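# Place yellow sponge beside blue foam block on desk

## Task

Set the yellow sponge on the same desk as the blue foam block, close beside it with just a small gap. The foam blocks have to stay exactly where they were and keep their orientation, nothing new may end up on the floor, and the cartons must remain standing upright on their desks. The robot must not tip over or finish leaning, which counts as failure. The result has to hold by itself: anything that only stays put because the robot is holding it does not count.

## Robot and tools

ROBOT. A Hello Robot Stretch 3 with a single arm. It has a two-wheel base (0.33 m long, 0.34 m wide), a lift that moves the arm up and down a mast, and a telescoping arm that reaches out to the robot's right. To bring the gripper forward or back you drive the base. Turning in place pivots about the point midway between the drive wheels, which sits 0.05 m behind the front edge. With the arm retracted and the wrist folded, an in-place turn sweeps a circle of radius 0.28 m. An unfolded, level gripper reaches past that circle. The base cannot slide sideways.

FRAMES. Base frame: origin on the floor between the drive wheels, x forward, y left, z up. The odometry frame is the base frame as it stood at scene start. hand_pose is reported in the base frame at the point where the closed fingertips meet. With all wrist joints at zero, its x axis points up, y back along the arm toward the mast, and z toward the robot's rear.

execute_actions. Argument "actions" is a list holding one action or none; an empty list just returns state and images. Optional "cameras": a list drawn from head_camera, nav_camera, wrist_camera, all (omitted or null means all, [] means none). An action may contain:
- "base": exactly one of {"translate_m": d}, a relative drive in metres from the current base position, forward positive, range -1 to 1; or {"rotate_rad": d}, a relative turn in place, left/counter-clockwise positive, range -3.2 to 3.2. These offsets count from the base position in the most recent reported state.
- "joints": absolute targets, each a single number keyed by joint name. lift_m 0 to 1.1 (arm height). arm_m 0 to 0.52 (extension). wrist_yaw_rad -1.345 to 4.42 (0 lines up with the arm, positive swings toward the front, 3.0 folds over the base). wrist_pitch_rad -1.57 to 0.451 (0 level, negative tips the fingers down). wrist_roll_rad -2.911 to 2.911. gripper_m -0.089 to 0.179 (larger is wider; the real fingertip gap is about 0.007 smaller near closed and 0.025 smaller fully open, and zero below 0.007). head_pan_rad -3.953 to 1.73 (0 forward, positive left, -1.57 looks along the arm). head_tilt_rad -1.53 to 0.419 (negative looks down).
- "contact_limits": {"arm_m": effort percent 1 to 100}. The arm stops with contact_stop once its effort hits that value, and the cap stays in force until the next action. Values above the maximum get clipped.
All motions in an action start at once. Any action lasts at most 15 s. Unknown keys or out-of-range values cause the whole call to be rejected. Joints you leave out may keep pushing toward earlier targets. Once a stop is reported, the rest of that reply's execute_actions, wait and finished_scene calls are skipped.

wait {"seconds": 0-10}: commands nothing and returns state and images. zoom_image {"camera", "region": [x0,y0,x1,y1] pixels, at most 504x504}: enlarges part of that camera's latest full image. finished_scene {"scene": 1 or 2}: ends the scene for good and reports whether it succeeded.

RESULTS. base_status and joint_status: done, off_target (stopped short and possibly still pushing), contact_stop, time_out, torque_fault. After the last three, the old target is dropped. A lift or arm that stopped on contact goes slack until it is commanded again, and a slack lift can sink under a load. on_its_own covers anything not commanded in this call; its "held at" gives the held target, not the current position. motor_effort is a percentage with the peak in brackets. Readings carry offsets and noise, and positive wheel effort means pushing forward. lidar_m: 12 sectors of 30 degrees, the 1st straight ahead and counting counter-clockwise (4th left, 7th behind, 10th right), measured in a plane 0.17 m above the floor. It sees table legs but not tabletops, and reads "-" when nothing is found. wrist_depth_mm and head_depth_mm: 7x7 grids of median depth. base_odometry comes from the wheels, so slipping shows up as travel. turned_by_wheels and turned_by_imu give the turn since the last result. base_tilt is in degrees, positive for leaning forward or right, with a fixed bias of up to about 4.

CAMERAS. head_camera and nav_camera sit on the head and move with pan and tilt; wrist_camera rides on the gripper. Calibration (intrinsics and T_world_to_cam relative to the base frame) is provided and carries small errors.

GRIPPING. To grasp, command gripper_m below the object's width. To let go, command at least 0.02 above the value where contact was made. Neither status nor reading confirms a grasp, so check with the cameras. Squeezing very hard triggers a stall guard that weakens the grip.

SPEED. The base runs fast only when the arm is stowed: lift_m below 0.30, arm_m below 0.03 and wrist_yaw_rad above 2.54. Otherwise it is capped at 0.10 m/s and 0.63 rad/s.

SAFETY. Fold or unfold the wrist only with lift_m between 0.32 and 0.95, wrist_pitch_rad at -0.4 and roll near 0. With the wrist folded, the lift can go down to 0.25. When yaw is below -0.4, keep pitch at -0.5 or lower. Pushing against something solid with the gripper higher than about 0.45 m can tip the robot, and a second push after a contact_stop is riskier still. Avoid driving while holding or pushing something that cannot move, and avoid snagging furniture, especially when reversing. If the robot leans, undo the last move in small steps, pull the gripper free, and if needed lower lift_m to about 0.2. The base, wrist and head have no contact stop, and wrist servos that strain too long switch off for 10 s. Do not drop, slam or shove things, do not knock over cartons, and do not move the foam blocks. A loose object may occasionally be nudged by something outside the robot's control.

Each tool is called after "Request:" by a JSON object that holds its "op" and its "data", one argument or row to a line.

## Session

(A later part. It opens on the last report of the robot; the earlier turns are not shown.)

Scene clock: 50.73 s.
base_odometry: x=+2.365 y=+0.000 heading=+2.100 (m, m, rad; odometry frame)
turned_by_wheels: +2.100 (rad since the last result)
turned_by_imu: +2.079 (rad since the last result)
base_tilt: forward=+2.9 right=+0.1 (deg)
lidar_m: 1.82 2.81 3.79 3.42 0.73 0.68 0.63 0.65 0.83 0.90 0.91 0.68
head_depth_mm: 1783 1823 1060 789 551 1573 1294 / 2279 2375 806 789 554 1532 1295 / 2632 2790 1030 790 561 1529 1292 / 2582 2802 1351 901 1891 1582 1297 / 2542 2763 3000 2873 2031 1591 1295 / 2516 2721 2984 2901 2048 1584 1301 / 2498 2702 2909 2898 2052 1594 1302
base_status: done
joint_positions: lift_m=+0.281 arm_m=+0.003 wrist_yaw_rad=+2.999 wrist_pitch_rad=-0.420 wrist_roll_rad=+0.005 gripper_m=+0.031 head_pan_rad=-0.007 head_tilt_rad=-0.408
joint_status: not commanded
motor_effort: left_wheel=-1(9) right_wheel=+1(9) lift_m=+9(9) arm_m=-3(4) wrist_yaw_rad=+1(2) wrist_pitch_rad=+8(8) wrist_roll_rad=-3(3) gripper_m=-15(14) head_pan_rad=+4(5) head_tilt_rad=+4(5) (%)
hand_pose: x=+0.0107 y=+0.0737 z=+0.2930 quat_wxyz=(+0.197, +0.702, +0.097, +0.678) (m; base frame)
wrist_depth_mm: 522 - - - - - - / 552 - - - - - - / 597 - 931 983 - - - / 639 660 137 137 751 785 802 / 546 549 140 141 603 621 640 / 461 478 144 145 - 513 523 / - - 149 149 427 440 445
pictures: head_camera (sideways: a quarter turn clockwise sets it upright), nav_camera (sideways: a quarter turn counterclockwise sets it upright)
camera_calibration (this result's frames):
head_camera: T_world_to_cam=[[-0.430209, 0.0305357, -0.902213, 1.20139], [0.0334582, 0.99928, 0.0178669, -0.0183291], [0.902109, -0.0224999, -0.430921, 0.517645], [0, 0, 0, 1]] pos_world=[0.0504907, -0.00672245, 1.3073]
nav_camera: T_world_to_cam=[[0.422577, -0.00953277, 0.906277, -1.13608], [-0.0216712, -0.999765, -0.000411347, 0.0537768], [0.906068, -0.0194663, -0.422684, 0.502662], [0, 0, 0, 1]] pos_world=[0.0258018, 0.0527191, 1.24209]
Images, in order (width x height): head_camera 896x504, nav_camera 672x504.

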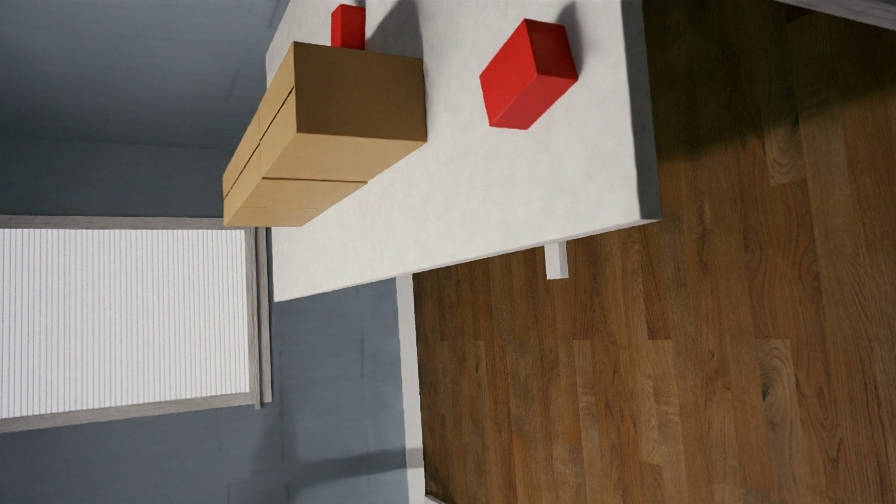

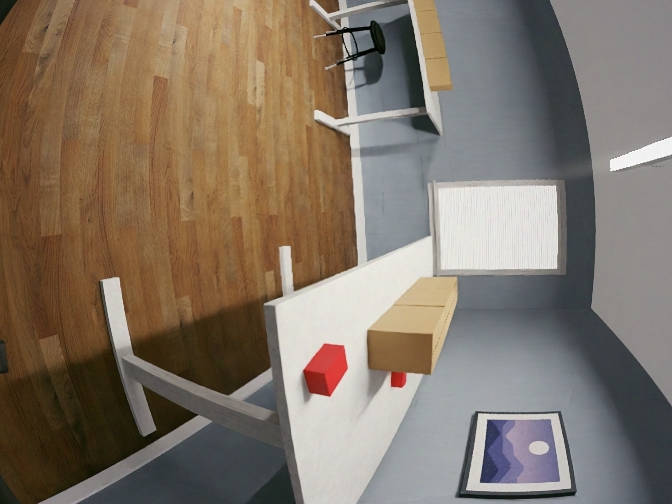

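Request:
{"op": "execute_actions", "data": {
  "actions": [
    {"base":{"rotate_rad":1.03}}
  ],
  "cameras": []
}}

Request:
{"op": "execute_actions", "data": {
  "actions": [
    {"base":{"translate_m":1}}
  ],
  "cameras": []
}}

Request:
{"op": "execute_actions", "data": {
  "actions": [
    {"base":{"translate_m":1}}
  ],
  "cameras": []
}}

Request:
{"op": "execute_actions", "data": {
  "actions": [
    {"base":{"translate_m":1}}
  ],
  "cameras": []
}}

Request:
{"op": "execute_actions", "data": {
  "actions": [
    {"base":{"translate_m":1},"joints":{"head_pan_rad":-2.3}}
  ],
  "cameras": ["head_camera"]
}}

Request:
{"op": "execute_actions", "data": {
  "actions": [
    {"joints":{"head_pan_rad":-3.95}}
  ],
  "cameras": ["nav_camera"]
}}

Scene clock: 54.70 s.
base_odometry: x=+2.365 y=+0.000 heading=+3.130 (m, m, rad; odometry frame)
turned_by_wheels: +1.030 (rad since the last result)
turned_by_imu: +1.020 (rad since the last result)
base_tilt: forward=+3.0 right=+0.2 (deg)
lidar_m: 3.40 3.44 0.70 0.68 0.63 0.64 0.82 0.90 0.91 0.68 1.82 2.80
head_depth_mm: 2983 3042 3309 2843 2027 1573 1288 / 3271 3466 3690 2853 2039 1576 1290 / 3639 - - 2835 2041 1587 1294 / - - - 2858 2048 1581 1295 / 3776 - - 2864 2048 1590 1300 / 3549 3671 - 2896 2057 1591 1297 / 3273 3363 3764 2909 2044 1602 1304
base_status: done
joint_positions: lift_m=+0.281 arm_m=+0.003 wrist_yaw_rad=+2.999 wrist_pitch_rad=-0.420 wrist_roll_rad=+0.005 gripper_m=+0.031 head_pan_rad=-0.007 head_tilt_rad=-0.408
joint_status: not commanded
motor_effort: left_wheel=-1(9) right_wheel=+1(8) lift_m=+9(9) arm_m=-4(4) wrist_yaw_rad=+2(2) wrist_pitch_rad=+8(8) wrist_roll_rad=-3(3) gripper_m=-15(15) head_pan_rad=+4(4) head_tilt_rad=+5(4) (%)
hand_pose: x=+0.0107 y=+0.0737 z=+0.2930 quat_wxyz=(+0.197, +0.702, +0.097, +0.678) (m; base frame)
wrist_depth_mm: 468 - 661 774 675 - - / 499 - 727 842 744 - - / 526 - 768 888 828 - - / 551 624 137 136 757 783 818 / 540 551 140 141 610 623 633 / 461 482 144 145 - 512 526 / - - 149 150 433 440 446
pictures: none
No camera images: the call's "cameras" was empty. Leave "cameras" out to get every camera's image.

Scene clock: 59.73 s.
base_odometry: x=+1.365 y=+0.012 heading=+3.130 (m, m, rad; odometry frame)
turned_by_wheels: +0.000 (rad since the last result)
turned_by_imu: +0.001 (rad since the last result)
base_tilt: forward=+2.9 right=+0.3 (deg)
lidar_m: 2.83 3.03 1.94 1.10 1.07 0.92 1.58 1.22 1.72 1.71 2.07 2.08
head_depth_mm: 2440 2542 2658 2533 2028 1572 1291 / 2689 2880 3078 2824 2044 1576 1296 / 2954 3195 3455 2866 2038 1573 1298 / 3167 3410 3725 2863 2044 1590 1300 / 3004 3190 3472 2859 2040 1587 1301 / 2762 2942 3202 2835 2056 1598 1299 / 2614 2726 2975 2903 2053 1600 1302
base_status: done
joint_positions: lift_m=+0.281 arm_m=+0.003 wrist_yaw_rad=+2.999 wrist_pitch_rad=-0.420 wrist_roll_rad=+0.005 gripper_m=+0.031 head_pan_rad=-0.007 head_tilt_rad=-0.407
joint_status: not commanded
motor_effort: left_wheel=-2(8) right_wheel=+1(6) lift_m=+9(9) arm_m=-3(3) wrist_yaw_rad=+2(3) wrist_pitch_rad=+8(9) wrist_roll_rad=-3(3) gripper_m=-14(15) head_pan_rad=+4(4) head_tilt_rad=+4(4) (%)
hand_pose: x=+0.0107 y=+0.0737 z=+0.2930 quat_wxyz=(+0.197, +0.702, +0.097, +0.678) (m; base frame)
wrist_depth_mm: 824 - - - - - - / 855 - - - - - - / 741 - 928 954 - - - / 662 681 137 137 736 779 807 / 544 552 140 141 607 619 641 / 460 489 144 144 - 514 529 / - - 149 149 427 444 450
pictures: none
No camera images: the call's "cameras" was empty. Leave "cameras" out to get every camera's image.

Scene clock: 64.77 s.
base_odometry: x=+0.365 y=+0.024 heading=+3.130 (m, m, rad; odometry frame)
turned_by_wheels: +0.000 (rad since the last result)
turned_by_imu: +0.001 (rad since the last result)
base_tilt: forward=+3.0 right=+0.1 (deg)
lidar_m: 2.41 1.88 1.90 1.93 1.52 1.78 2.34 2.11 2.13 1.64 1.27 1.57
head_depth_mm: 1882 1996 2115 2266 2034 1567 1291 / 2060 2198 2357 2506 2027 1589 1293 / 2289 2455 2664 2726 2033 1583 1292 / 2381 2552 2789 2869 2035 1579 1292 / 2208 2353 2560 2677 2047 1589 1300 / 2054 2205 2369 2500 2052 1597 1301 / 1927 2042 1769 2331 2024 1594 1295
base_status: done
joint_positions: lift_m=+0.281 arm_m=+0.003 wrist_yaw_rad=+2.999 wrist_pitch_rad=-0.420 wrist_roll_rad=+0.005 gripper_m=+0.031 head_pan_rad=-0.007 head_tilt_rad=-0.407
joint_status: not commanded
motor_effort: left_wheel=-2(7) right_wheel=+1(6) lift_m=+9(9) arm_m=-4(4) wrist_yaw_rad=+2(2) wrist_pitch_rad=+8(8) wrist_roll_rad=-3(3) gripper_m=-14(14) head_pan_rad=+4(4) head_tilt_rad=+4(4) (%)
hand_pose: x=+0.0107 y=+0.0737 z=+0.2930 quat_wxyz=(+0.197, +0.702, +0.097, +0.678) (m; base frame)
wrist_depth_mm: - - - - - - - / - - - - - - - / 858 - 933 977 - - - / 665 683 137 137 751 786 806 / 543 547 140 141 607 621 643 / 461 487 144 145 - 516 527 / - - 149 149 429 443 448
pictures: none
No camera images: the call's "cameras" was empty. Leave "cameras" out to get every camera's image.

Scene clock: 69.80 s.
base_odometry: x=-0.635 y=+0.036 heading=+3.130 (m, m, rad; odometry frame)
turned_by_wheels: +0.000 (rad since the last result)
turned_by_imu: +0.001 (rad since the last result)
base_tilt: forward=+3.0 right=+0.3 (deg)
lidar_m: 1.54 0.98 1.46 1.57 2.39 2.31 2.73 2.85 1.74 0.96 0.94 1.36
head_depth_mm: 1311 1383 1479 1578 1699 1573 1287 / 1436 1537 1637 1768 1879 1581 1292 / 1572 1699 1833 2010 2040 1589 1294 / 1516 1637 1791 1958 2041 1578 1297 / 1410 1509 1637 1794 1897 1588 1298 / 1316 1411 1512 1636 1775 1591 1302 / 1233 1314 1401 1507 1638 1598 1299
base_status: done
joint_positions: lift_m=+0.281 arm_m=+0.003 wrist_yaw_rad=+2.999 wrist_pitch_rad=-0.420 wrist_roll_rad=+0.005 gripper_m=+0.031 head_pan_rad=-0.007 head_tilt_rad=-0.407
joint_status: not commanded
motor_effort: left_wheel=-2(8) right_wheel=+1(6) lift_m=+9(9) arm_m=-4(4) wrist_yaw_rad=+2(2) wrist_pitch_rad=+8(8) wrist_roll_rad=-3(3) gripper_m=-14(14) head_pan_rad=+4(4) head_tilt_rad=+4(5) (%)
hand_pose: x=+0.0107 y=+0.0737 z=+0.2930 quat_wxyz=(+0.197, +0.702, +0.097, +0.678) (m; base frame)
wrist_depth_mm: - - - - - - - / - - - - - - - / 848 - 943 968 - - - / 666 677 137 136 734 774 789 / 546 550 140 141 609 616 628 / 463 484 144 145 - 513 525 / - - 149 149 428 441 445
pictures: none
No camera images: the call's "cameras" was empty. Leave "cameras" out to get every camera's image.

Scene clock: 74.83 s.
base_odometry: x=-1.635 y=+0.048 heading=+3.130 (m, m, rad; odometry frame)
turned_by_wheels: +0.000 (rad since the last result)
turned_by_imu: +0.001 (rad since the last result)
base_tilt: forward=+2.9 right=+0.3 (deg)
lidar_m: 0.69 0.64 0.65 0.60 0.59 2.99 3.67 1.48 1.10 0.82 0.76 0.77
head_depth_mm: 3268 3472 3743 2819 2027 1569 1292 / 3330 3546 3758 2709 2040 1577 1293 / 3407 3555 1165 2514 1957 1578 1293 / 3372 3327 1182 1660 1885 1589 1294 / 2248 2312 1362 1198 1377 1489 1301 / 1683 1743 1364 1854 1890 1550 1298 / 1354 1383 1309 1453 1500 1490 1300
base_status: done
joint_positions: lift_m=+0.281 arm_m=+0.003 wrist_yaw_rad=+2.999 wrist_pitch_rad=-0.420 wrist_roll_rad=+0.005 gripper_m=+0.031 head_pan_rad=-2.293 head_tilt_rad=-0.407
joint_status: all done
motor_effort: left_wheel=-2(8) right_wheel=+1(9) lift_m=+9(9) arm_m=-4(4) wrist_yaw_rad=+1(1) wrist_pitch_rad=+8(8) wrist_roll_rad=-3(3) gripper_m=-14(14) head_pan_rad=-4(52) head_tilt_rad=+4(4) (%)
hand_pose: x=+0.0107 y=+0.0737 z=+0.2930 quat_wxyz=(+0.197, +0.702, +0.097, +0.678) (m; base frame)
wrist_depth_mm: - - - 830 658 548 466 / - - - 888 692 572 484 / 852 - 898 870 740 603 508 / 665 645 137 137 714 635 537 / 515 550 140 141 608 604 544 / 458 482 144 145 - 518 526 / - - 148 149 431 439 446
pictures: head_camera (sideways: a quarter turn clockwise sets it upright)
camera_calibration (this result's frames):
head_camera: T_world_to_cam=[[0.305034, 0.304638, -0.902303, 1.19702], [0.732507, -0.680525, 0.0178724, -0.0226006], [-0.608595, -0.666395, -0.430732, 0.526614], [0, 0, 0, 1]] pos_world=[-0.0280833, -0.0291054, 1.30731]
Images, in order (width x height): head_camera 896x504.

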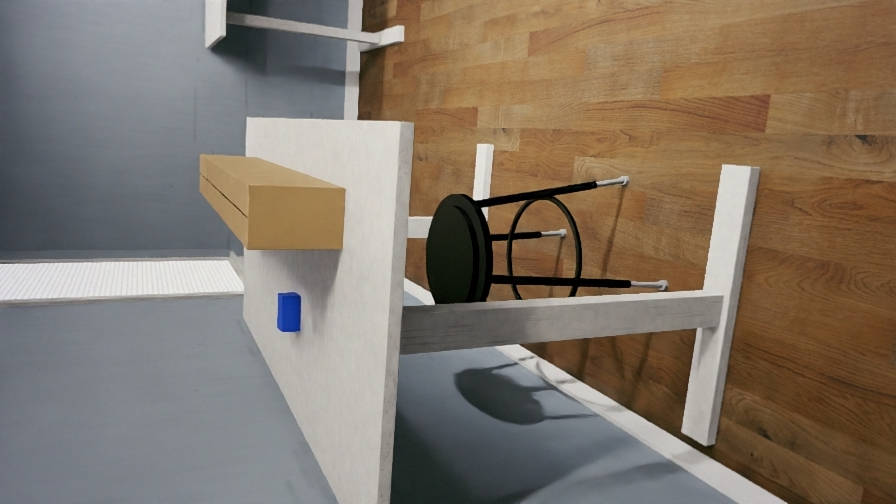

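Scene clock: 76.17 s.
base_odometry: x=-1.635 y=+0.048 heading=+3.130 (m, m, rad; odometry frame)
turned_by_wheels: +0.000 (rad since the last result)
turned_by_imu: +0.000 (rad since the last result)
base_tilt: forward=+3.0 right=+0.2 (deg)
lidar_m: 0.69 0.64 0.65 0.60 0.59 3.00 3.68 1.47 1.10 0.82 0.76 0.77
head_depth_mm: - - - - - - 794 / - - - - - - - / - - - - - - - / 2471 2675 1695 795 562 1589 1295 / 2497 2696 2971 2725 589 1586 1297 / 2531 2742 2999 2885 2045 1585 1296 / 2567 2761 3059 2801 2055 1590 1303
base_status: not commanded
joint_positions: lift_m=+0.281 arm_m=+0.003 wrist_yaw_rad=+2.999 wrist_pitch_rad=-0.420 wrist_roll_rad=+0.005 gripper_m=+0.031 head_pan_rad=-3.943 head_tilt_rad=-0.407
joint_status: all done
motor_effort: left_wheel=-2(2) right_wheel=+1(1) lift_m=+9(9) arm_m=-4(3) wrist_yaw_rad=+2(2) wrist_pitch_rad=+8(8) wrist_roll_rad=-3(3) gripper_m=-14(15) head_pan_rad=-4(53) head_tilt_rad=+4(4) (%)
hand_pose: x=+0.0107 y=+0.0737 z=+0.2930 quat_wxyz=(+0.197, +0.702, +0.097, +0.678) (m; base frame)
wrist_depth_mm: - - - 829 660 541 467 / - - - 889 701 572 485 / 850 - 901 877 747 606 505 / 660 653 138 137 721 637 538 / 516 549 140 140 602 608 549 / 462 484 143 145 - 511 526 / - - 148 149 431 440 445
pictures: nav_camera (sideways: a quarter turn counterclockwise sets it upright)
camera_calibration (this result's frames):
nav_camera: T_world_to_cam=[[-0.289228, 0.307975, 0.906366, -1.13186], [0.728336, 0.68522, -0.000414431, 0.0492057], [-0.621187, 0.660019, -0.422494, 0.511731], [0, 0, 0, 1]] pos_world=[-0.0453219, -0.0228852, 1.2421]
Images, in order (width x height): nav_camera 672x504.

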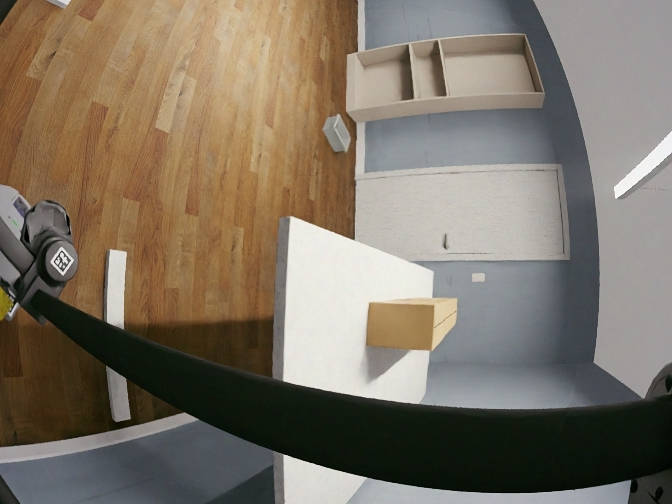

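Request:
{"op": "execute_actions", "data": {
  "actions": [
    {"base":{"rotate_rad":-1.915}}
  ],
  "cameras": []
}}

Request:
{"op": "execute_actions", "data": {
  "actions": [
    {"base":{"translate_m":0.35}}
  ],
  "cameras": []
}}

Request:
{"op": "execute_actions", "data": {
  "actions": [
    {"base":{"translate_m":0.1},"joints":{"lift_m":0.9}}
  ],
  "cameras": []
}}

Request:
{"op": "execute_actions", "data": {
  "actions": [
    {"joints":{"wrist_yaw_rad":0}}
  ],
  "cameras": []
}}

Request:
{"op": "execute_actions", "data": {
  "actions": [
    {"joints":{"lift_m":1.1}}
  ],
  "cameras": []
}}

Request:
{"op": "execute_actions", "data": {
  "actions": [
    {"base":{"translate_m":0.37}}
  ],
  "cameras": []
}}

Request:
{"op": "execute_actions", "data": {
  "actions": [
    {"joints":{"head_pan_rad":-1.57,"head_tilt_rad":-0.5,"wrist_pitch_rad":-0.7},"base":{"rotate_rad":0.985}}
  ],
  "cameras": []
}}

Request:
{"op": "execute_actions", "data": {
  "actions": [
    {"joints":{"arm_m":0.38}}
  ]
}}

Scene clock: 82.57 s.
base_odometry: x=-1.635 y=+0.048 heading=+1.215 (m, m, rad; odometry frame)
turned_by_wheels: -1.915 (rad since the last result)
turned_by_imu: -1.898 (rad since the last result)
base_tilt: forward=+3.0 right=+0.2 (deg)
lidar_m: 1.00 0.77 0.76 0.81 0.65 0.64 0.68 0.59 1.81 3.15 4.01 1.10
head_depth_mm: - - - - - - 1158 / - - - - - - - / - - - - - - - / 526 569 622 684 760 859 977 / 515 556 606 665 736 827 939 / 502 542 591 647 714 798 899 / 492 530 575 628 692 770 868
base_status: done
joint_positions: lift_m=+0.281 arm_m=+0.003 wrist_yaw_rad=+2.999 wrist_pitch_rad=-0.420 wrist_roll_rad=+0.005 gripper_m=+0.031 head_pan_rad=-3.943 head_tilt_rad=-0.407
joint_status: not commanded
motor_effort: left_wheel=+1(13) right_wheel=-2(6) lift_m=+9(9) arm_m=-4(3) wrist_yaw_rad=+1(2) wrist_pitch_rad=+8(9) wrist_roll_rad=-3(3) gripper_m=-14(14) head_pan_rad=-4(4) head_tilt_rad=+4(4) (%)
hand_pose: x=+0.0107 y=+0.0737 z=+0.2930 quat_wxyz=(+0.197, +0.702, +0.097, +0.678) (m; base frame)
wrist_depth_mm: 510 - 847 781 694 624 570 / 535 - 914 851 744 661 599 / 560 - 902 893 791 716 646 / 579 650 137 136 743 737 671 / 541 554 140 141 610 621 632 / 461 485 144 145 - 507 531 / - - 149 149 428 440 446
pictures: none
No camera images: the call's "cameras" was empty. Leave "cameras" out to get every camera's image.

Scene clock: 85.50 s.
base_odometry: x=-1.513 y=+0.376 heading=+1.215 (m, m, rad; odometry frame)
turned_by_wheels: +0.000 (rad since the last result)
turned_by_imu: +0.001 (rad since the last result)
base_tilt: forward=+3.0 right=+0.1 (deg)
lidar_m: 0.74 0.57 0.56 0.60 0.87 0.92 0.98 0.89 3.15 3.23 3.43 0.78
head_depth_mm: - - - - - - 1089 / - - - - - - - / - - - - - - - / 774 842 917 1009 1119 1267 1294 / 759 820 894 978 1086 1218 1295 / 742 801 870 952 1051 1173 1266 / 726 783 848 925 1018 1132 1235
base_status: done
joint_positions: lift_m=+0.281 arm_m=+0.003 wrist_yaw_rad=+2.999 wrist_pitch_rad=-0.420 wrist_roll_rad=+0.005 gripper_m=+0.031 head_pan_rad=-3.943 head_tilt_rad=-0.407
joint_status: not commanded
motor_effort: left_wheel=+1(10) right_wheel=-1(5) lift_m=+9(9) arm_m=-4(3) wrist_yaw_rad=+2(2) wrist_pitch_rad=+8(8) wrist_roll_rad=-3(3) gripper_m=-14(14) head_pan_rad=-4(4) head_tilt_rad=+4(4) (%)
hand_pose: x=+0.0107 y=+0.0737 z=+0.2930 quat_wxyz=(+0.197, +0.702, +0.097, +0.678) (m; base frame)
wrist_depth_mm: 721 - 670 593 520 471 430 / 755 - 731 638 564 507 454 / 766 - 790 686 608 540 485 / 659 679 137 137 636 580 516 / 540 553 140 141 614 597 545 / 464 483 144 145 - 511 523 / - - 148 149 428 440 449
pictures: none
No camera images: the call's "cameras" was empty. Leave "cameras" out to get every camera's image.

Scene clock: 91.97 s.
base_odometry: x=-1.478 y=+0.470 heading=+1.215 (m, m, rad; odometry frame)
turned_by_wheels: +0.000 (rad since the last result)
turned_by_imu: +0.000 (rad since the last result)
base_tilt: forward=+2.9 right=+0.1 (deg)
lidar_m: 0.67 0.52 0.51 0.54 0.79 1.00 1.07 0.98 3.18 3.26 3.79 0.69
head_depth_mm: - - - - - - - / - - - - - - - / - - - - - - - / 847 916 1003 1104 1217 - - / 829 894 975 1066 - - - / 812 873 952 1033 - - - / 792 856 926 1011 - - -
base_status: done
joint_positions: lift_m=+0.899 arm_m=+0.003 wrist_yaw_rad=+2.999 wrist_pitch_rad=-0.419 wrist_roll_rad=+0.005 gripper_m=+0.031 head_pan_rad=-3.943 head_tilt_rad=-0.407
joint_status: all done
motor_effort: left_wheel=+2(11) right_wheel=-1(6) lift_m=+38(41) arm_m=-3(3) wrist_yaw_rad=+1(1) wrist_pitch_rad=+8(8) wrist_roll_rad=-3(3) gripper_m=-14(14) head_pan_rad=-4(4) head_tilt_rad=+4(4) (%)
hand_pose: x=+0.0107 y=+0.0738 z=+0.9116 quat_wxyz=(+0.197, +0.702, +0.097, +0.678) (m; base frame)
wrist_depth_mm: 765 - 615 538 477 426 391 / 820 - 677 583 513 456 413 / 855 - 730 626 553 492 441 / 888 - 137 137 589 530 467 / 932 - 140 141 638 570 503 / 959 - 144 145 - 630 541 / 943 - 149 149 814 673 586
pictures: none
No camera images: the call's "cameras" was empty. Leave "cameras" out to get every camera's image.

Scene clock: 94.47 s.
base_odometry: x=-1.478 y=+0.470 heading=+1.215 (m, m, rad; odometry frame)
turned_by_wheels: +0.000 (rad since the last result)
turned_by_imu: +0.000 (rad since the last result)
base_tilt: forward=+2.9 right=+0.2 (deg)
lidar_m: 0.67 0.52 0.51 0.54 0.79 1.00 1.07 0.98 3.20 3.26 3.80 0.69
head_depth_mm: - - - - - - - / - - - - - - - / - - - - - - - / 846 917 1000 1105 1218 - - / 828 897 973 1066 - - - / 811 873 951 1035 - - - / 792 855 926 1012 - - -
base_status: not commanded
joint_positions: lift_m=+0.899 arm_m=+0.003 wrist_yaw_rad=+0.002 wrist_pitch_rad=-0.419 wrist_roll_rad=+0.005 gripper_m=+0.031 head_pan_rad=-3.943 head_tilt_rad=-0.407
joint_status: all done
motor_effort: left_wheel=+2(1) right_wheel=-2(2) lift_m=+38(38) arm_m=-4(4) wrist_yaw_rad=-2(4) wrist_pitch_rad=+8(8) wrist_roll_rad=-3(3) gripper_m=-14(15) head_pan_rad=-4(4) head_tilt_rad=+4(4) (%)
hand_pose: x=-0.0210 y=-0.3724 z=+0.9116 quat_wxyz=(+0.690, +0.148, -0.693, -0.147) (m; base frame)
wrist_depth_mm: - - - - - - - / - - - - - - - / - - - - - - - / - - - 137 - - - / - - 140 141 - - - / - - 145 145 - - - / - - - 149 - - -
pictures: none
No camera images: the call's "cameras" was empty. Leave "cameras" out to get every camera's image.

Scene clock: 97.10 s.
base_odometry: x=-1.478 y=+0.470 heading=+1.215 (m, m, rad; odometry frame)
turned_by_wheels: +0.000 (rad since the last result)
turned_by_imu: +0.000 (rad since the last result)
base_tilt: forward=+3.0 right=+0.2 (deg)
lidar_m: 0.67 0.52 0.51 0.54 0.79 1.00 1.07 0.98 3.19 3.26 3.38 0.69
head_depth_mm: - - - - - - 976 / - - - - - - - / - - - - - - - / - - - 1146 1224 1372 1297 / - - - - 1185 1331 1295 / - - - 1070 1149 1279 1301 / - - - 1028 1115 1237 1302
base_status: not commanded
joint_positions: lift_m=+1.096 arm_m=+0.003 wrist_yaw_rad=+0.002 wrist_pitch_rad=-0.419 wrist_roll_rad=+0.005 gripper_m=+0.031 head_pan_rad=-3.943 head_tilt_rad=-0.407
joint_status: all done
joint sent to its limit — the command would take lift_m past its upper limit, so that joint was sent only as far as its limit.
motor_effort: left_wheel=+1(2) right_wheel=-2(1) lift_m=+38(38) arm_m=-4(3) wrist_yaw_rad=-2(1) wrist_pitch_rad=+8(8) wrist_roll_rad=-3(3) gripper_m=-14(15) head_pan_rad=-4(4) head_tilt_rad=+4(4) (%)
hand_pose: x=-0.0210 y=-0.3724 z=+1.1088 quat_wxyz=(+0.690, +0.148, -0.693, -0.147) (m; base frame)
wrist_depth_mm: - - - - - - - / - - - - - - - / - - - - - - - / - - - 137 - - - / - - 141 141 - - - / - - 144 145 - - - / - - - 149 - - -
pictures: none
No camera images: the call's "cameras" was empty. Leave "cameras" out to get every camera's image.

Scene clock: 101.93 s.
base_odometry: x=-1.349 y=+0.816 heading=+1.215 (m, m, rad; odometry frame)
turned_by_wheels: +0.000 (rad since the last result)
turned_by_imu: +0.000 (rad since the last result)
base_tilt: forward=+2.9 right=+0.2 (deg)
lidar_m: 0.39 0.30 0.30 0.32 0.46 1.31 1.35 1.33 3.32 3.35 0.39 0.39
head_depth_mm: - - - - - - 562 / - - - - - - - / - - - - - - - / - - - 1457 1530 1525 1302 / - - - - 1551 1594 1296 / - - - 1398 1499 1590 1298 / - - - 1348 1449 1541 1305
base_status: done
joint_positions: lift_m=+1.096 arm_m=+0.003 wrist_yaw_rad=+0.002 wrist_pitch_rad=-0.419 wrist_roll_rad=+0.005 gripper_m=+0.031 head_pan_rad=-3.943 head_tilt_rad=-0.407
joint_status: not commanded
motor_effort: left_wheel=+1(6) right_wheel=-2(1) lift_m=+38(38) arm_m=-4(4) wrist_yaw_rad=-2(2) wrist_pitch_rad=+8(8) wrist_roll_rad=-3(3) gripper_m=-15(15) head_pan_rad=-4(3) head_tilt_rad=+4(4) (%)
hand_pose: x=-0.0211 y=-0.3724 z=+1.1088 quat_wxyz=(+0.690, +0.148, -0.693, -0.147) (m; base frame)
wrist_depth_mm: - - - - - - - / 325 - - - - - - / 329 - - - - - - / 344 446 435 137 - - - / 353 375 141 140 - - - / 312 317 145 145 - - - / 270 277 275 149 - - -
pictures: none
No camera images: the call's "cameras" was empty. Leave "cameras" out to get every camera's image.

Scene clock: 104.43 s.
base_odometry: x=-1.349 y=+0.816 heading=+2.200 (m, m, rad; odometry frame)
turned_by_wheels: +0.985 (rad since the last result)
turned_by_imu: +0.981 (rad since the last result)
base_tilt: forward=+2.9 right=+0.2 (deg)
lidar_m: 0.30 0.31 0.43 1.25 1.37 1.33 3.41 3.32 0.39 0.39 0.41 0.31
head_depth_mm: - - - - - - 1230 / - - - - - - 1142 / - - - - - - 702 / - - - - - 401 1202 / 2761 2395 1018 674 486 403 1201 / 1406 1390 1020 676 504 403 1150 / 913 901 889 676 506 403 855
base_status: done
joint_positions: lift_m=+1.096 arm_m=+0.003 wrist_yaw_rad=+0.002 wrist_pitch_rad=-0.711 wrist_roll_rad=+0.005 gripper_m=+0.031 head_pan_rad=-1.577 head_tilt_rad=-0.494
joint_status: all done
motor_effort: left_wheel=-2(7) right_wheel=+1(6) lift_m=+38(38) arm_m=-4(4) wrist_yaw_rad=-1(1) wrist_pitch_rad=+4(7) wrist_roll_rad=-3(3) gripper_m=-15(14) head_pan_rad=+4(53) head_tilt_rad=-3(15) (%)
hand_pose: x=-0.0212 y=-0.3266 z=+1.0497 quat_wxyz=(+0.662, +0.246, -0.664, -0.246) (m; base frame)
wrist_depth_mm: 362 487 528 545 553 378 270 / 362 416 428 442 455 372 304 / 344 353 363 373 385 366 352 / 300 307 296 137 325 336 345 / 267 271 141 141 290 295 302 / 240 244 144 145 - 261 268 / 217 221 220 149 231 238 240
pictures: none
No camera images: the call's "cameras" was empty. Leave "cameras" out to get every camera's image.

Scene clock: 108.40 s.
base_odometry: x=-1.349 y=+0.816 heading=+2.200 (m, m, rad; odometry frame)
turned_by_wheels: +0.000 (rad since the last result)
turned_by_imu: +0.000 (rad since the last result)
base_tilt: forward=+2.9 right=+0.2 (deg)
lidar_m: 0.30 0.31 0.43 1.25 1.37 1.34 3.40 3.32 0.39 0.39 0.41 0.31
head_depth_mm: - 926 666 629 500 400 1225 / - 1081 897 669 501 400 1148 / - 1423 1010 669 502 401 670 / 2751 - 662 672 503 401 1205 / 2752 2390 1015 672 503 402 1200 / 1410 1384 1020 674 504 403 1153 / 912 901 888 675 504 402 854
base_status: not commanded
joint_positions: lift_m=+1.096 arm_m=+0.380 wrist_yaw_rad=+0.001 wrist_pitch_rad=-0.712 wrist_roll_rad=+0.005 gripper_m=+0.031 head_pan_rad=-1.577 head_tilt_rad=-0.494
joint_status: all done
motor_effort: left_wheel=-2(2) right_wheel=+1(2) lift_m=+38(38) arm_m=+6(5) wrist_yaw_rad=+0(2) wrist_pitch_rad=+5(5) wrist_roll_rad=-3(3) gripper_m=-14(14) head_pan_rad=+4(4) head_tilt_rad=-3(4) (%)
hand_pose: x=-0.0214 y=-0.7029 z=+1.0495 quat_wxyz=(+0.661, +0.246, -0.664, -0.247) (m; base frame)
wrist_depth_mm: 354 479 518 537 557 394 263 / 357 414 424 439 453 388 260 / 339 349 360 314 381 365 257 / 300 307 295 136 324 326 254 / 265 269 140 141 289 293 251 / 238 241 145 145 - 261 247 / 216 220 217 149 231 236 234
pictures: head_camera (sideways: a quarter turn clockwise sets it upright), nav_camera (sideways: a quarter turn counterclockwise sets it upright), wrist_camera
camera_calibration (this result's frames):
head_camera: T_world_to_cam=[[0.0306901, 0.506486, -0.861702, 1.14574], [0.999296, -0.0341596, 0.0155125, -0.0211537], [-0.0215785, -0.861571, -0.507178, 0.622504], [0, 0, 0, 1]] pos_world=[-0.000591322, -0.0446921, 1.30333]
nav_camera: T_world_to_cam=[[-0.00969519, -0.499218, 0.866422, -1.08146], [-0.999781, 0.0209098, 0.000860394, 0.0580876], [-0.0185462, -0.866224, -0.499311, 0.60801], [0, 0, 0, 1]] pos_world=[0.0588662, -0.0144254, 1.24054]
wrist_camera: T_world_to_cam=[[-0.99823, -0.0226092, 0.0550152, -0.102768], [-0.0524253, 0.771358, -0.634239, 1.23733], [-0.0280968, -0.636, -0.771178, 0.522384], [0, 0, 0, 1]] pos_world=[-0.0230413, -0.624513, 1.19327]
Images, in order (width x height): head_camera 896x504, nav_camera 672x504, wrist_camera 644x364.

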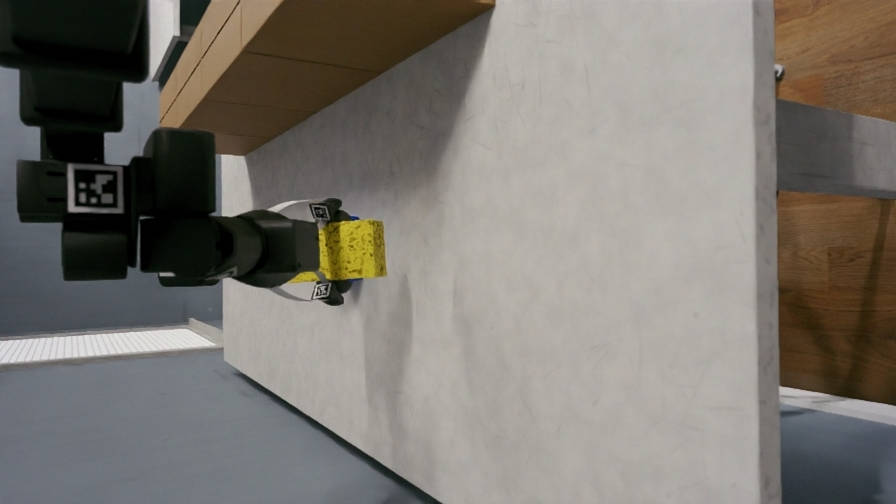

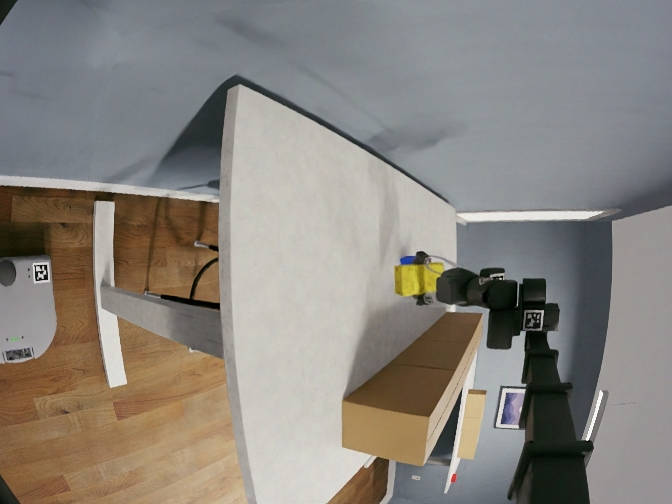

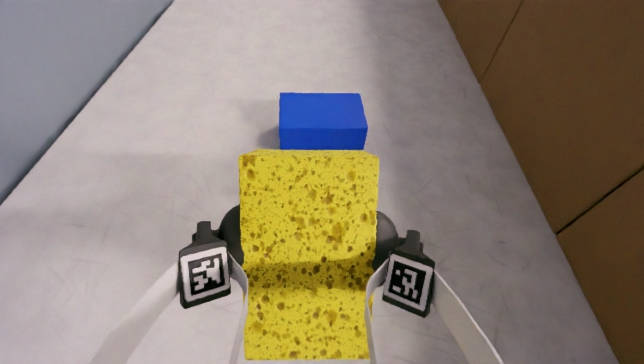

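Request:
{"op": "execute_actions", "data": {
  "actions": [
    {"joints":{"arm_m":0.48,"wrist_pitch_rad":-0.9}}
  ],
  "cameras": []
}}

Request:
{"op": "execute_actions", "data": {
  "actions": [
    {"joints":{"lift_m":1.07}}
  ],
  "cameras": ["wrist_camera"]
}}

Request:
{"op": "execute_actions", "data": {
  "actions": [
    {"joints":{"gripper_m":0.11}}
  ],
  "cameras": []
}}

Request:
{"op": "execute_actions", "data": {
  "actions": [
    {"joints":{"arm_m":0.36,"lift_m":1.1}}
  ],
  "cameras": ["wrist_camera"]
}}

Scene clock: 113.03 s.
base_odometry: x=-1.349 y=+0.816 heading=+2.200 (m, m, rad; odometry frame)
turned_by_wheels: +0.000 (rad since the last result)
turned_by_imu: +0.000 (rad since the last result)
base_tilt: forward=+3.0 right=+0.2 (deg)
lidar_m: 0.30 0.31 0.43 1.25 1.36 1.33 3.41 3.35 0.40 0.39 0.41 0.31
head_depth_mm: - 865 666 629 500 400 1230 / - 1165 895 668 502 400 1147 / 2769 1580 1009 669 502 401 668 / 2764 - 738 672 502 402 1200 / 2756 2401 1016 673 503 402 1203 / 1415 1384 1018 674 504 403 1145 / 913 901 891 675 505 403 854
base_status: not commanded
joint_positions: lift_m=+1.096 arm_m=+0.480 wrist_yaw_rad=+0.001 wrist_pitch_rad=-0.908 wrist_roll_rad=+0.005 gripper_m=+0.031 head_pan_rad=-1.577 head_tilt_rad=-0.494
joint_status: all done
motor_effort: left_wheel=-2(2) right_wheel=+1(2) lift_m=+38(38) arm_m=+6(6) wrist_yaw_rad=+1(0) wrist_pitch_rad=+3(5) wrist_roll_rad=-3(3) gripper_m=-14(15) head_pan_rad=+5(4) head_tilt_rad=-3(3) (%)
hand_pose: x=-0.0215 y=-0.7633 z=+1.0183 quat_wxyz=(+0.634, +0.310, -0.637, -0.311) (m; base frame)
wrist_depth_mm: 332 336 344 353 361 360 265 / 295 301 305 253 321 328 261 / 269 272 275 236 289 296 258 / 245 249 245 137 262 269 255 / 227 229 141 141 243 246 242 / 210 213 145 145 - 226 228 / 196 200 198 149 207 212 214
pictures: none
No camera images: the call's "cameras" was empty. Leave "cameras" out to get every camera's image.

Scene clock: 114.07 s.
base_odometry: x=-1.349 y=+0.816 heading=+2.200 (m, m, rad; odometry frame)
turned_by_wheels: +0.000 (rad since the last result)
turned_by_imu: +0.000 (rad since the last result)
base_tilt: forward=+3.0 right=+0.3 (deg)
lidar_m: 0.30 0.31 0.43 1.25 1.37 1.33 3.42 3.33 0.39 0.39 0.41 0.31
head_depth_mm: 2776 766 667 629 500 400 1226 / 2804 1078 896 668 501 400 1149 / 2799 1422 1008 670 502 401 670 / 2812 - 764 671 502 402 1206 / 2781 2405 1015 672 503 402 1201 / 1406 1386 1019 675 504 402 1154 / 914 903 889 674 505 403 853
base_status: not commanded
joint_positions: lift_m=+1.071 arm_m=+0.480 wrist_yaw_rad=+0.000 wrist_pitch_rad=-0.888 wrist_roll_rad=+0.005 gripper_m=+0.031 head_pan_rad=-1.577 head_tilt_rad=-0.494
joint_status: all done
motor_effort: left_wheel=-2(2) right_wheel=+1(2) lift_m=+6(34) arm_m=+6(6) wrist_yaw_rad=+0(0) wrist_pitch_rad=-5(6) wrist_roll_rad=-3(3) gripper_m=-15(15) head_pan_rad=+4(4) head_tilt_rad=-3(3) (%)
hand_pose: x=-0.0216 y=-0.7676 z=+0.9956 quat_wxyz=(+0.637, +0.303, -0.640, -0.305) (m; base frame)
wrist_depth_mm: 313 311 319 328 339 341 265 / 273 277 281 227 295 304 261 / 244 250 253 226 261 272 259 / 224 227 222 139 239 245 244 / 205 209 140 141 221 224 227 / 190 192 142 143 - 205 209 / 177 180 177 144 187 191 193
pictures: wrist_camera
camera_calibration (this result's frames):
wrist_camera: T_world_to_cam=[[-0.998241, -0.0313201, 0.0503361, -0.103408], [-0.0519832, 0.87063, -0.489184, 1.18486], [-0.0285028, -0.49094, -0.870727, 0.650132], [0, 0, 0, 1]] pos_world=[-0.0231025, -0.71564, 1.15091]
Images, in order (width x height): wrist_camera 644x364.

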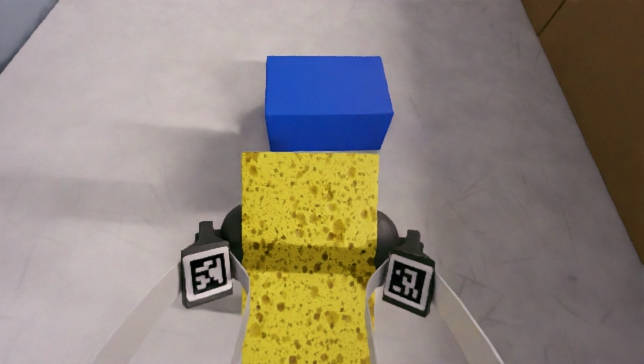

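Scene clock: 115.37 s.
base_odometry: x=-1.349 y=+0.816 heading=+2.200 (m, m, rad; odometry frame)
turned_by_wheels: +0.000 (rad since the last result)
turned_by_imu: +0.000 (rad since the last result)
base_tilt: forward=+2.9 right=+0.2 (deg)
lidar_m: 0.30 0.31 0.43 1.25 1.37 1.33 3.41 3.31 0.40 0.39 0.41 0.31
head_depth_mm: 2797 767 666 630 500 400 1226 / 2803 1079 898 670 501 400 1148 / 2794 1422 1008 670 502 401 670 / 2794 - 848 671 502 401 1200 / 2756 2395 1018 672 503 402 1206 / 1415 1385 1015 674 504 402 1152 / 914 901 888 675 504 403 856
base_status: not commanded
joint_positions: lift_m=+1.071 arm_m=+0.480 wrist_yaw_rad=+0.000 wrist_pitch_rad=-0.907 wrist_roll_rad=+0.005 gripper_m=+0.110 head_pan_rad=-1.577 head_tilt_rad=-0.494
joint_status: all done
motor_effort: left_wheel=-2(2) right_wheel=+1(2) lift_m=+8(9) arm_m=+6(6) wrist_yaw_rad=+1(0) wrist_pitch_rad=+2(7) wrist_roll_rad=-3(3) gripper_m=+0(82) head_pan_rad=+4(5) head_tilt_rad=-3(3) (%)
hand_pose: x=-0.0216 y=-0.7636 z=+0.9929 quat_wxyz=(+0.634, +0.309, -0.637, -0.311) (m; base frame)
wrist_depth_mm: 292 298 307 314 322 329 266 / 263 267 271 218 285 295 262 / 238 243 245 223 254 264 256 / 219 222 222 180 235 240 240 / 201 206 202 165 217 220 222 / 187 191 188 153 197 203 206 / 176 176 179 180 185 187 190
pictures: none
No camera images: the call's "cameras" was empty. Leave "cameras" out to get every camera's image.

Scene clock: 117.50 s.
base_odometry: x=-1.349 y=+0.816 heading=+2.200 (m, m, rad; odometry frame)
turned_by_wheels: +0.000 (rad since the last result)
turned_by_imu: +0.000 (rad since the last result)
base_tilt: forward=+3.0 right=+0.1 (deg)
lidar_m: 0.30 0.31 0.43 1.25 1.37 1.33 3.41 3.33 0.39 0.39 0.41 0.31
head_depth_mm: - 928 666 629 500 400 1223 / - 1078 897 669 500 400 1149 / - 1421 1013 670 501 401 669 / 2776 - 801 672 502 401 1204 / 2743 2389 1015 673 503 402 1202 / 1411 1387 1017 674 504 402 1155 / 914 903 887 676 504 403 855
base_status: not commanded
joint_positions: lift_m=+1.096 arm_m=+0.360 wrist_yaw_rad=+0.000 wrist_pitch_rad=-0.908 wrist_roll_rad=+0.005 gripper_m=+0.110 head_pan_rad=-1.577 head_tilt_rad=-0.494
joint_status: all done
joint sent to its limit — the command would take lift_m past its upper limit, so that joint was sent only as far as its limit.
motor_effort: left_wheel=-2(2) right_wheel=+2(1) lift_m=+38(41) arm_m=-4(8) wrist_yaw_rad=+0(0) wrist_pitch_rad=+3(4) wrist_roll_rad=-3(3) gripper_m=+0(0) head_pan_rad=+4(5) head_tilt_rad=-3(3) (%)
hand_pose: x=-0.0216 y=-0.6440 z=+1.0184 quat_wxyz=(+0.634, +0.309, -0.637, -0.311) (m; base frame)
wrist_depth_mm: 330 335 344 295 361 361 262 / 297 300 307 256 323 328 258 / 270 274 278 236 290 296 256 / 247 249 254 256 264 269 252 / 227 233 234 238 245 247 243 / 212 215 216 220 221 229 228 / 198 198 201 205 209 210 215
pictures: wrist_camera
camera_calibration (this result's frames):
wrist_camera: T_world_to_cam=[[-0.998247, -0.032075, 0.0497376, -0.100596], [-0.0517925, 0.880122, -0.471913, 1.07692], [-0.0286386, -0.473662, -0.880241, 0.751395], [0, 0, 0, 1]] pos_world=[-0.0231242, -0.595138, 1.17462]
Images, in order (width x height): wrist_camera 644x364.

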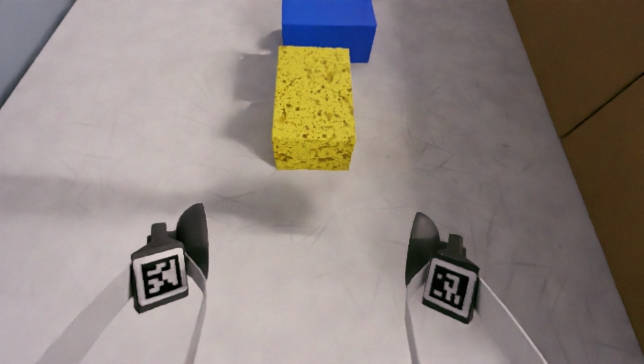

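Gap about 2–3 cm; acceptable.

Request:
{"op": "finished_scene", "data": {
  "scene": 2
}}

The scene is finished: the task was done.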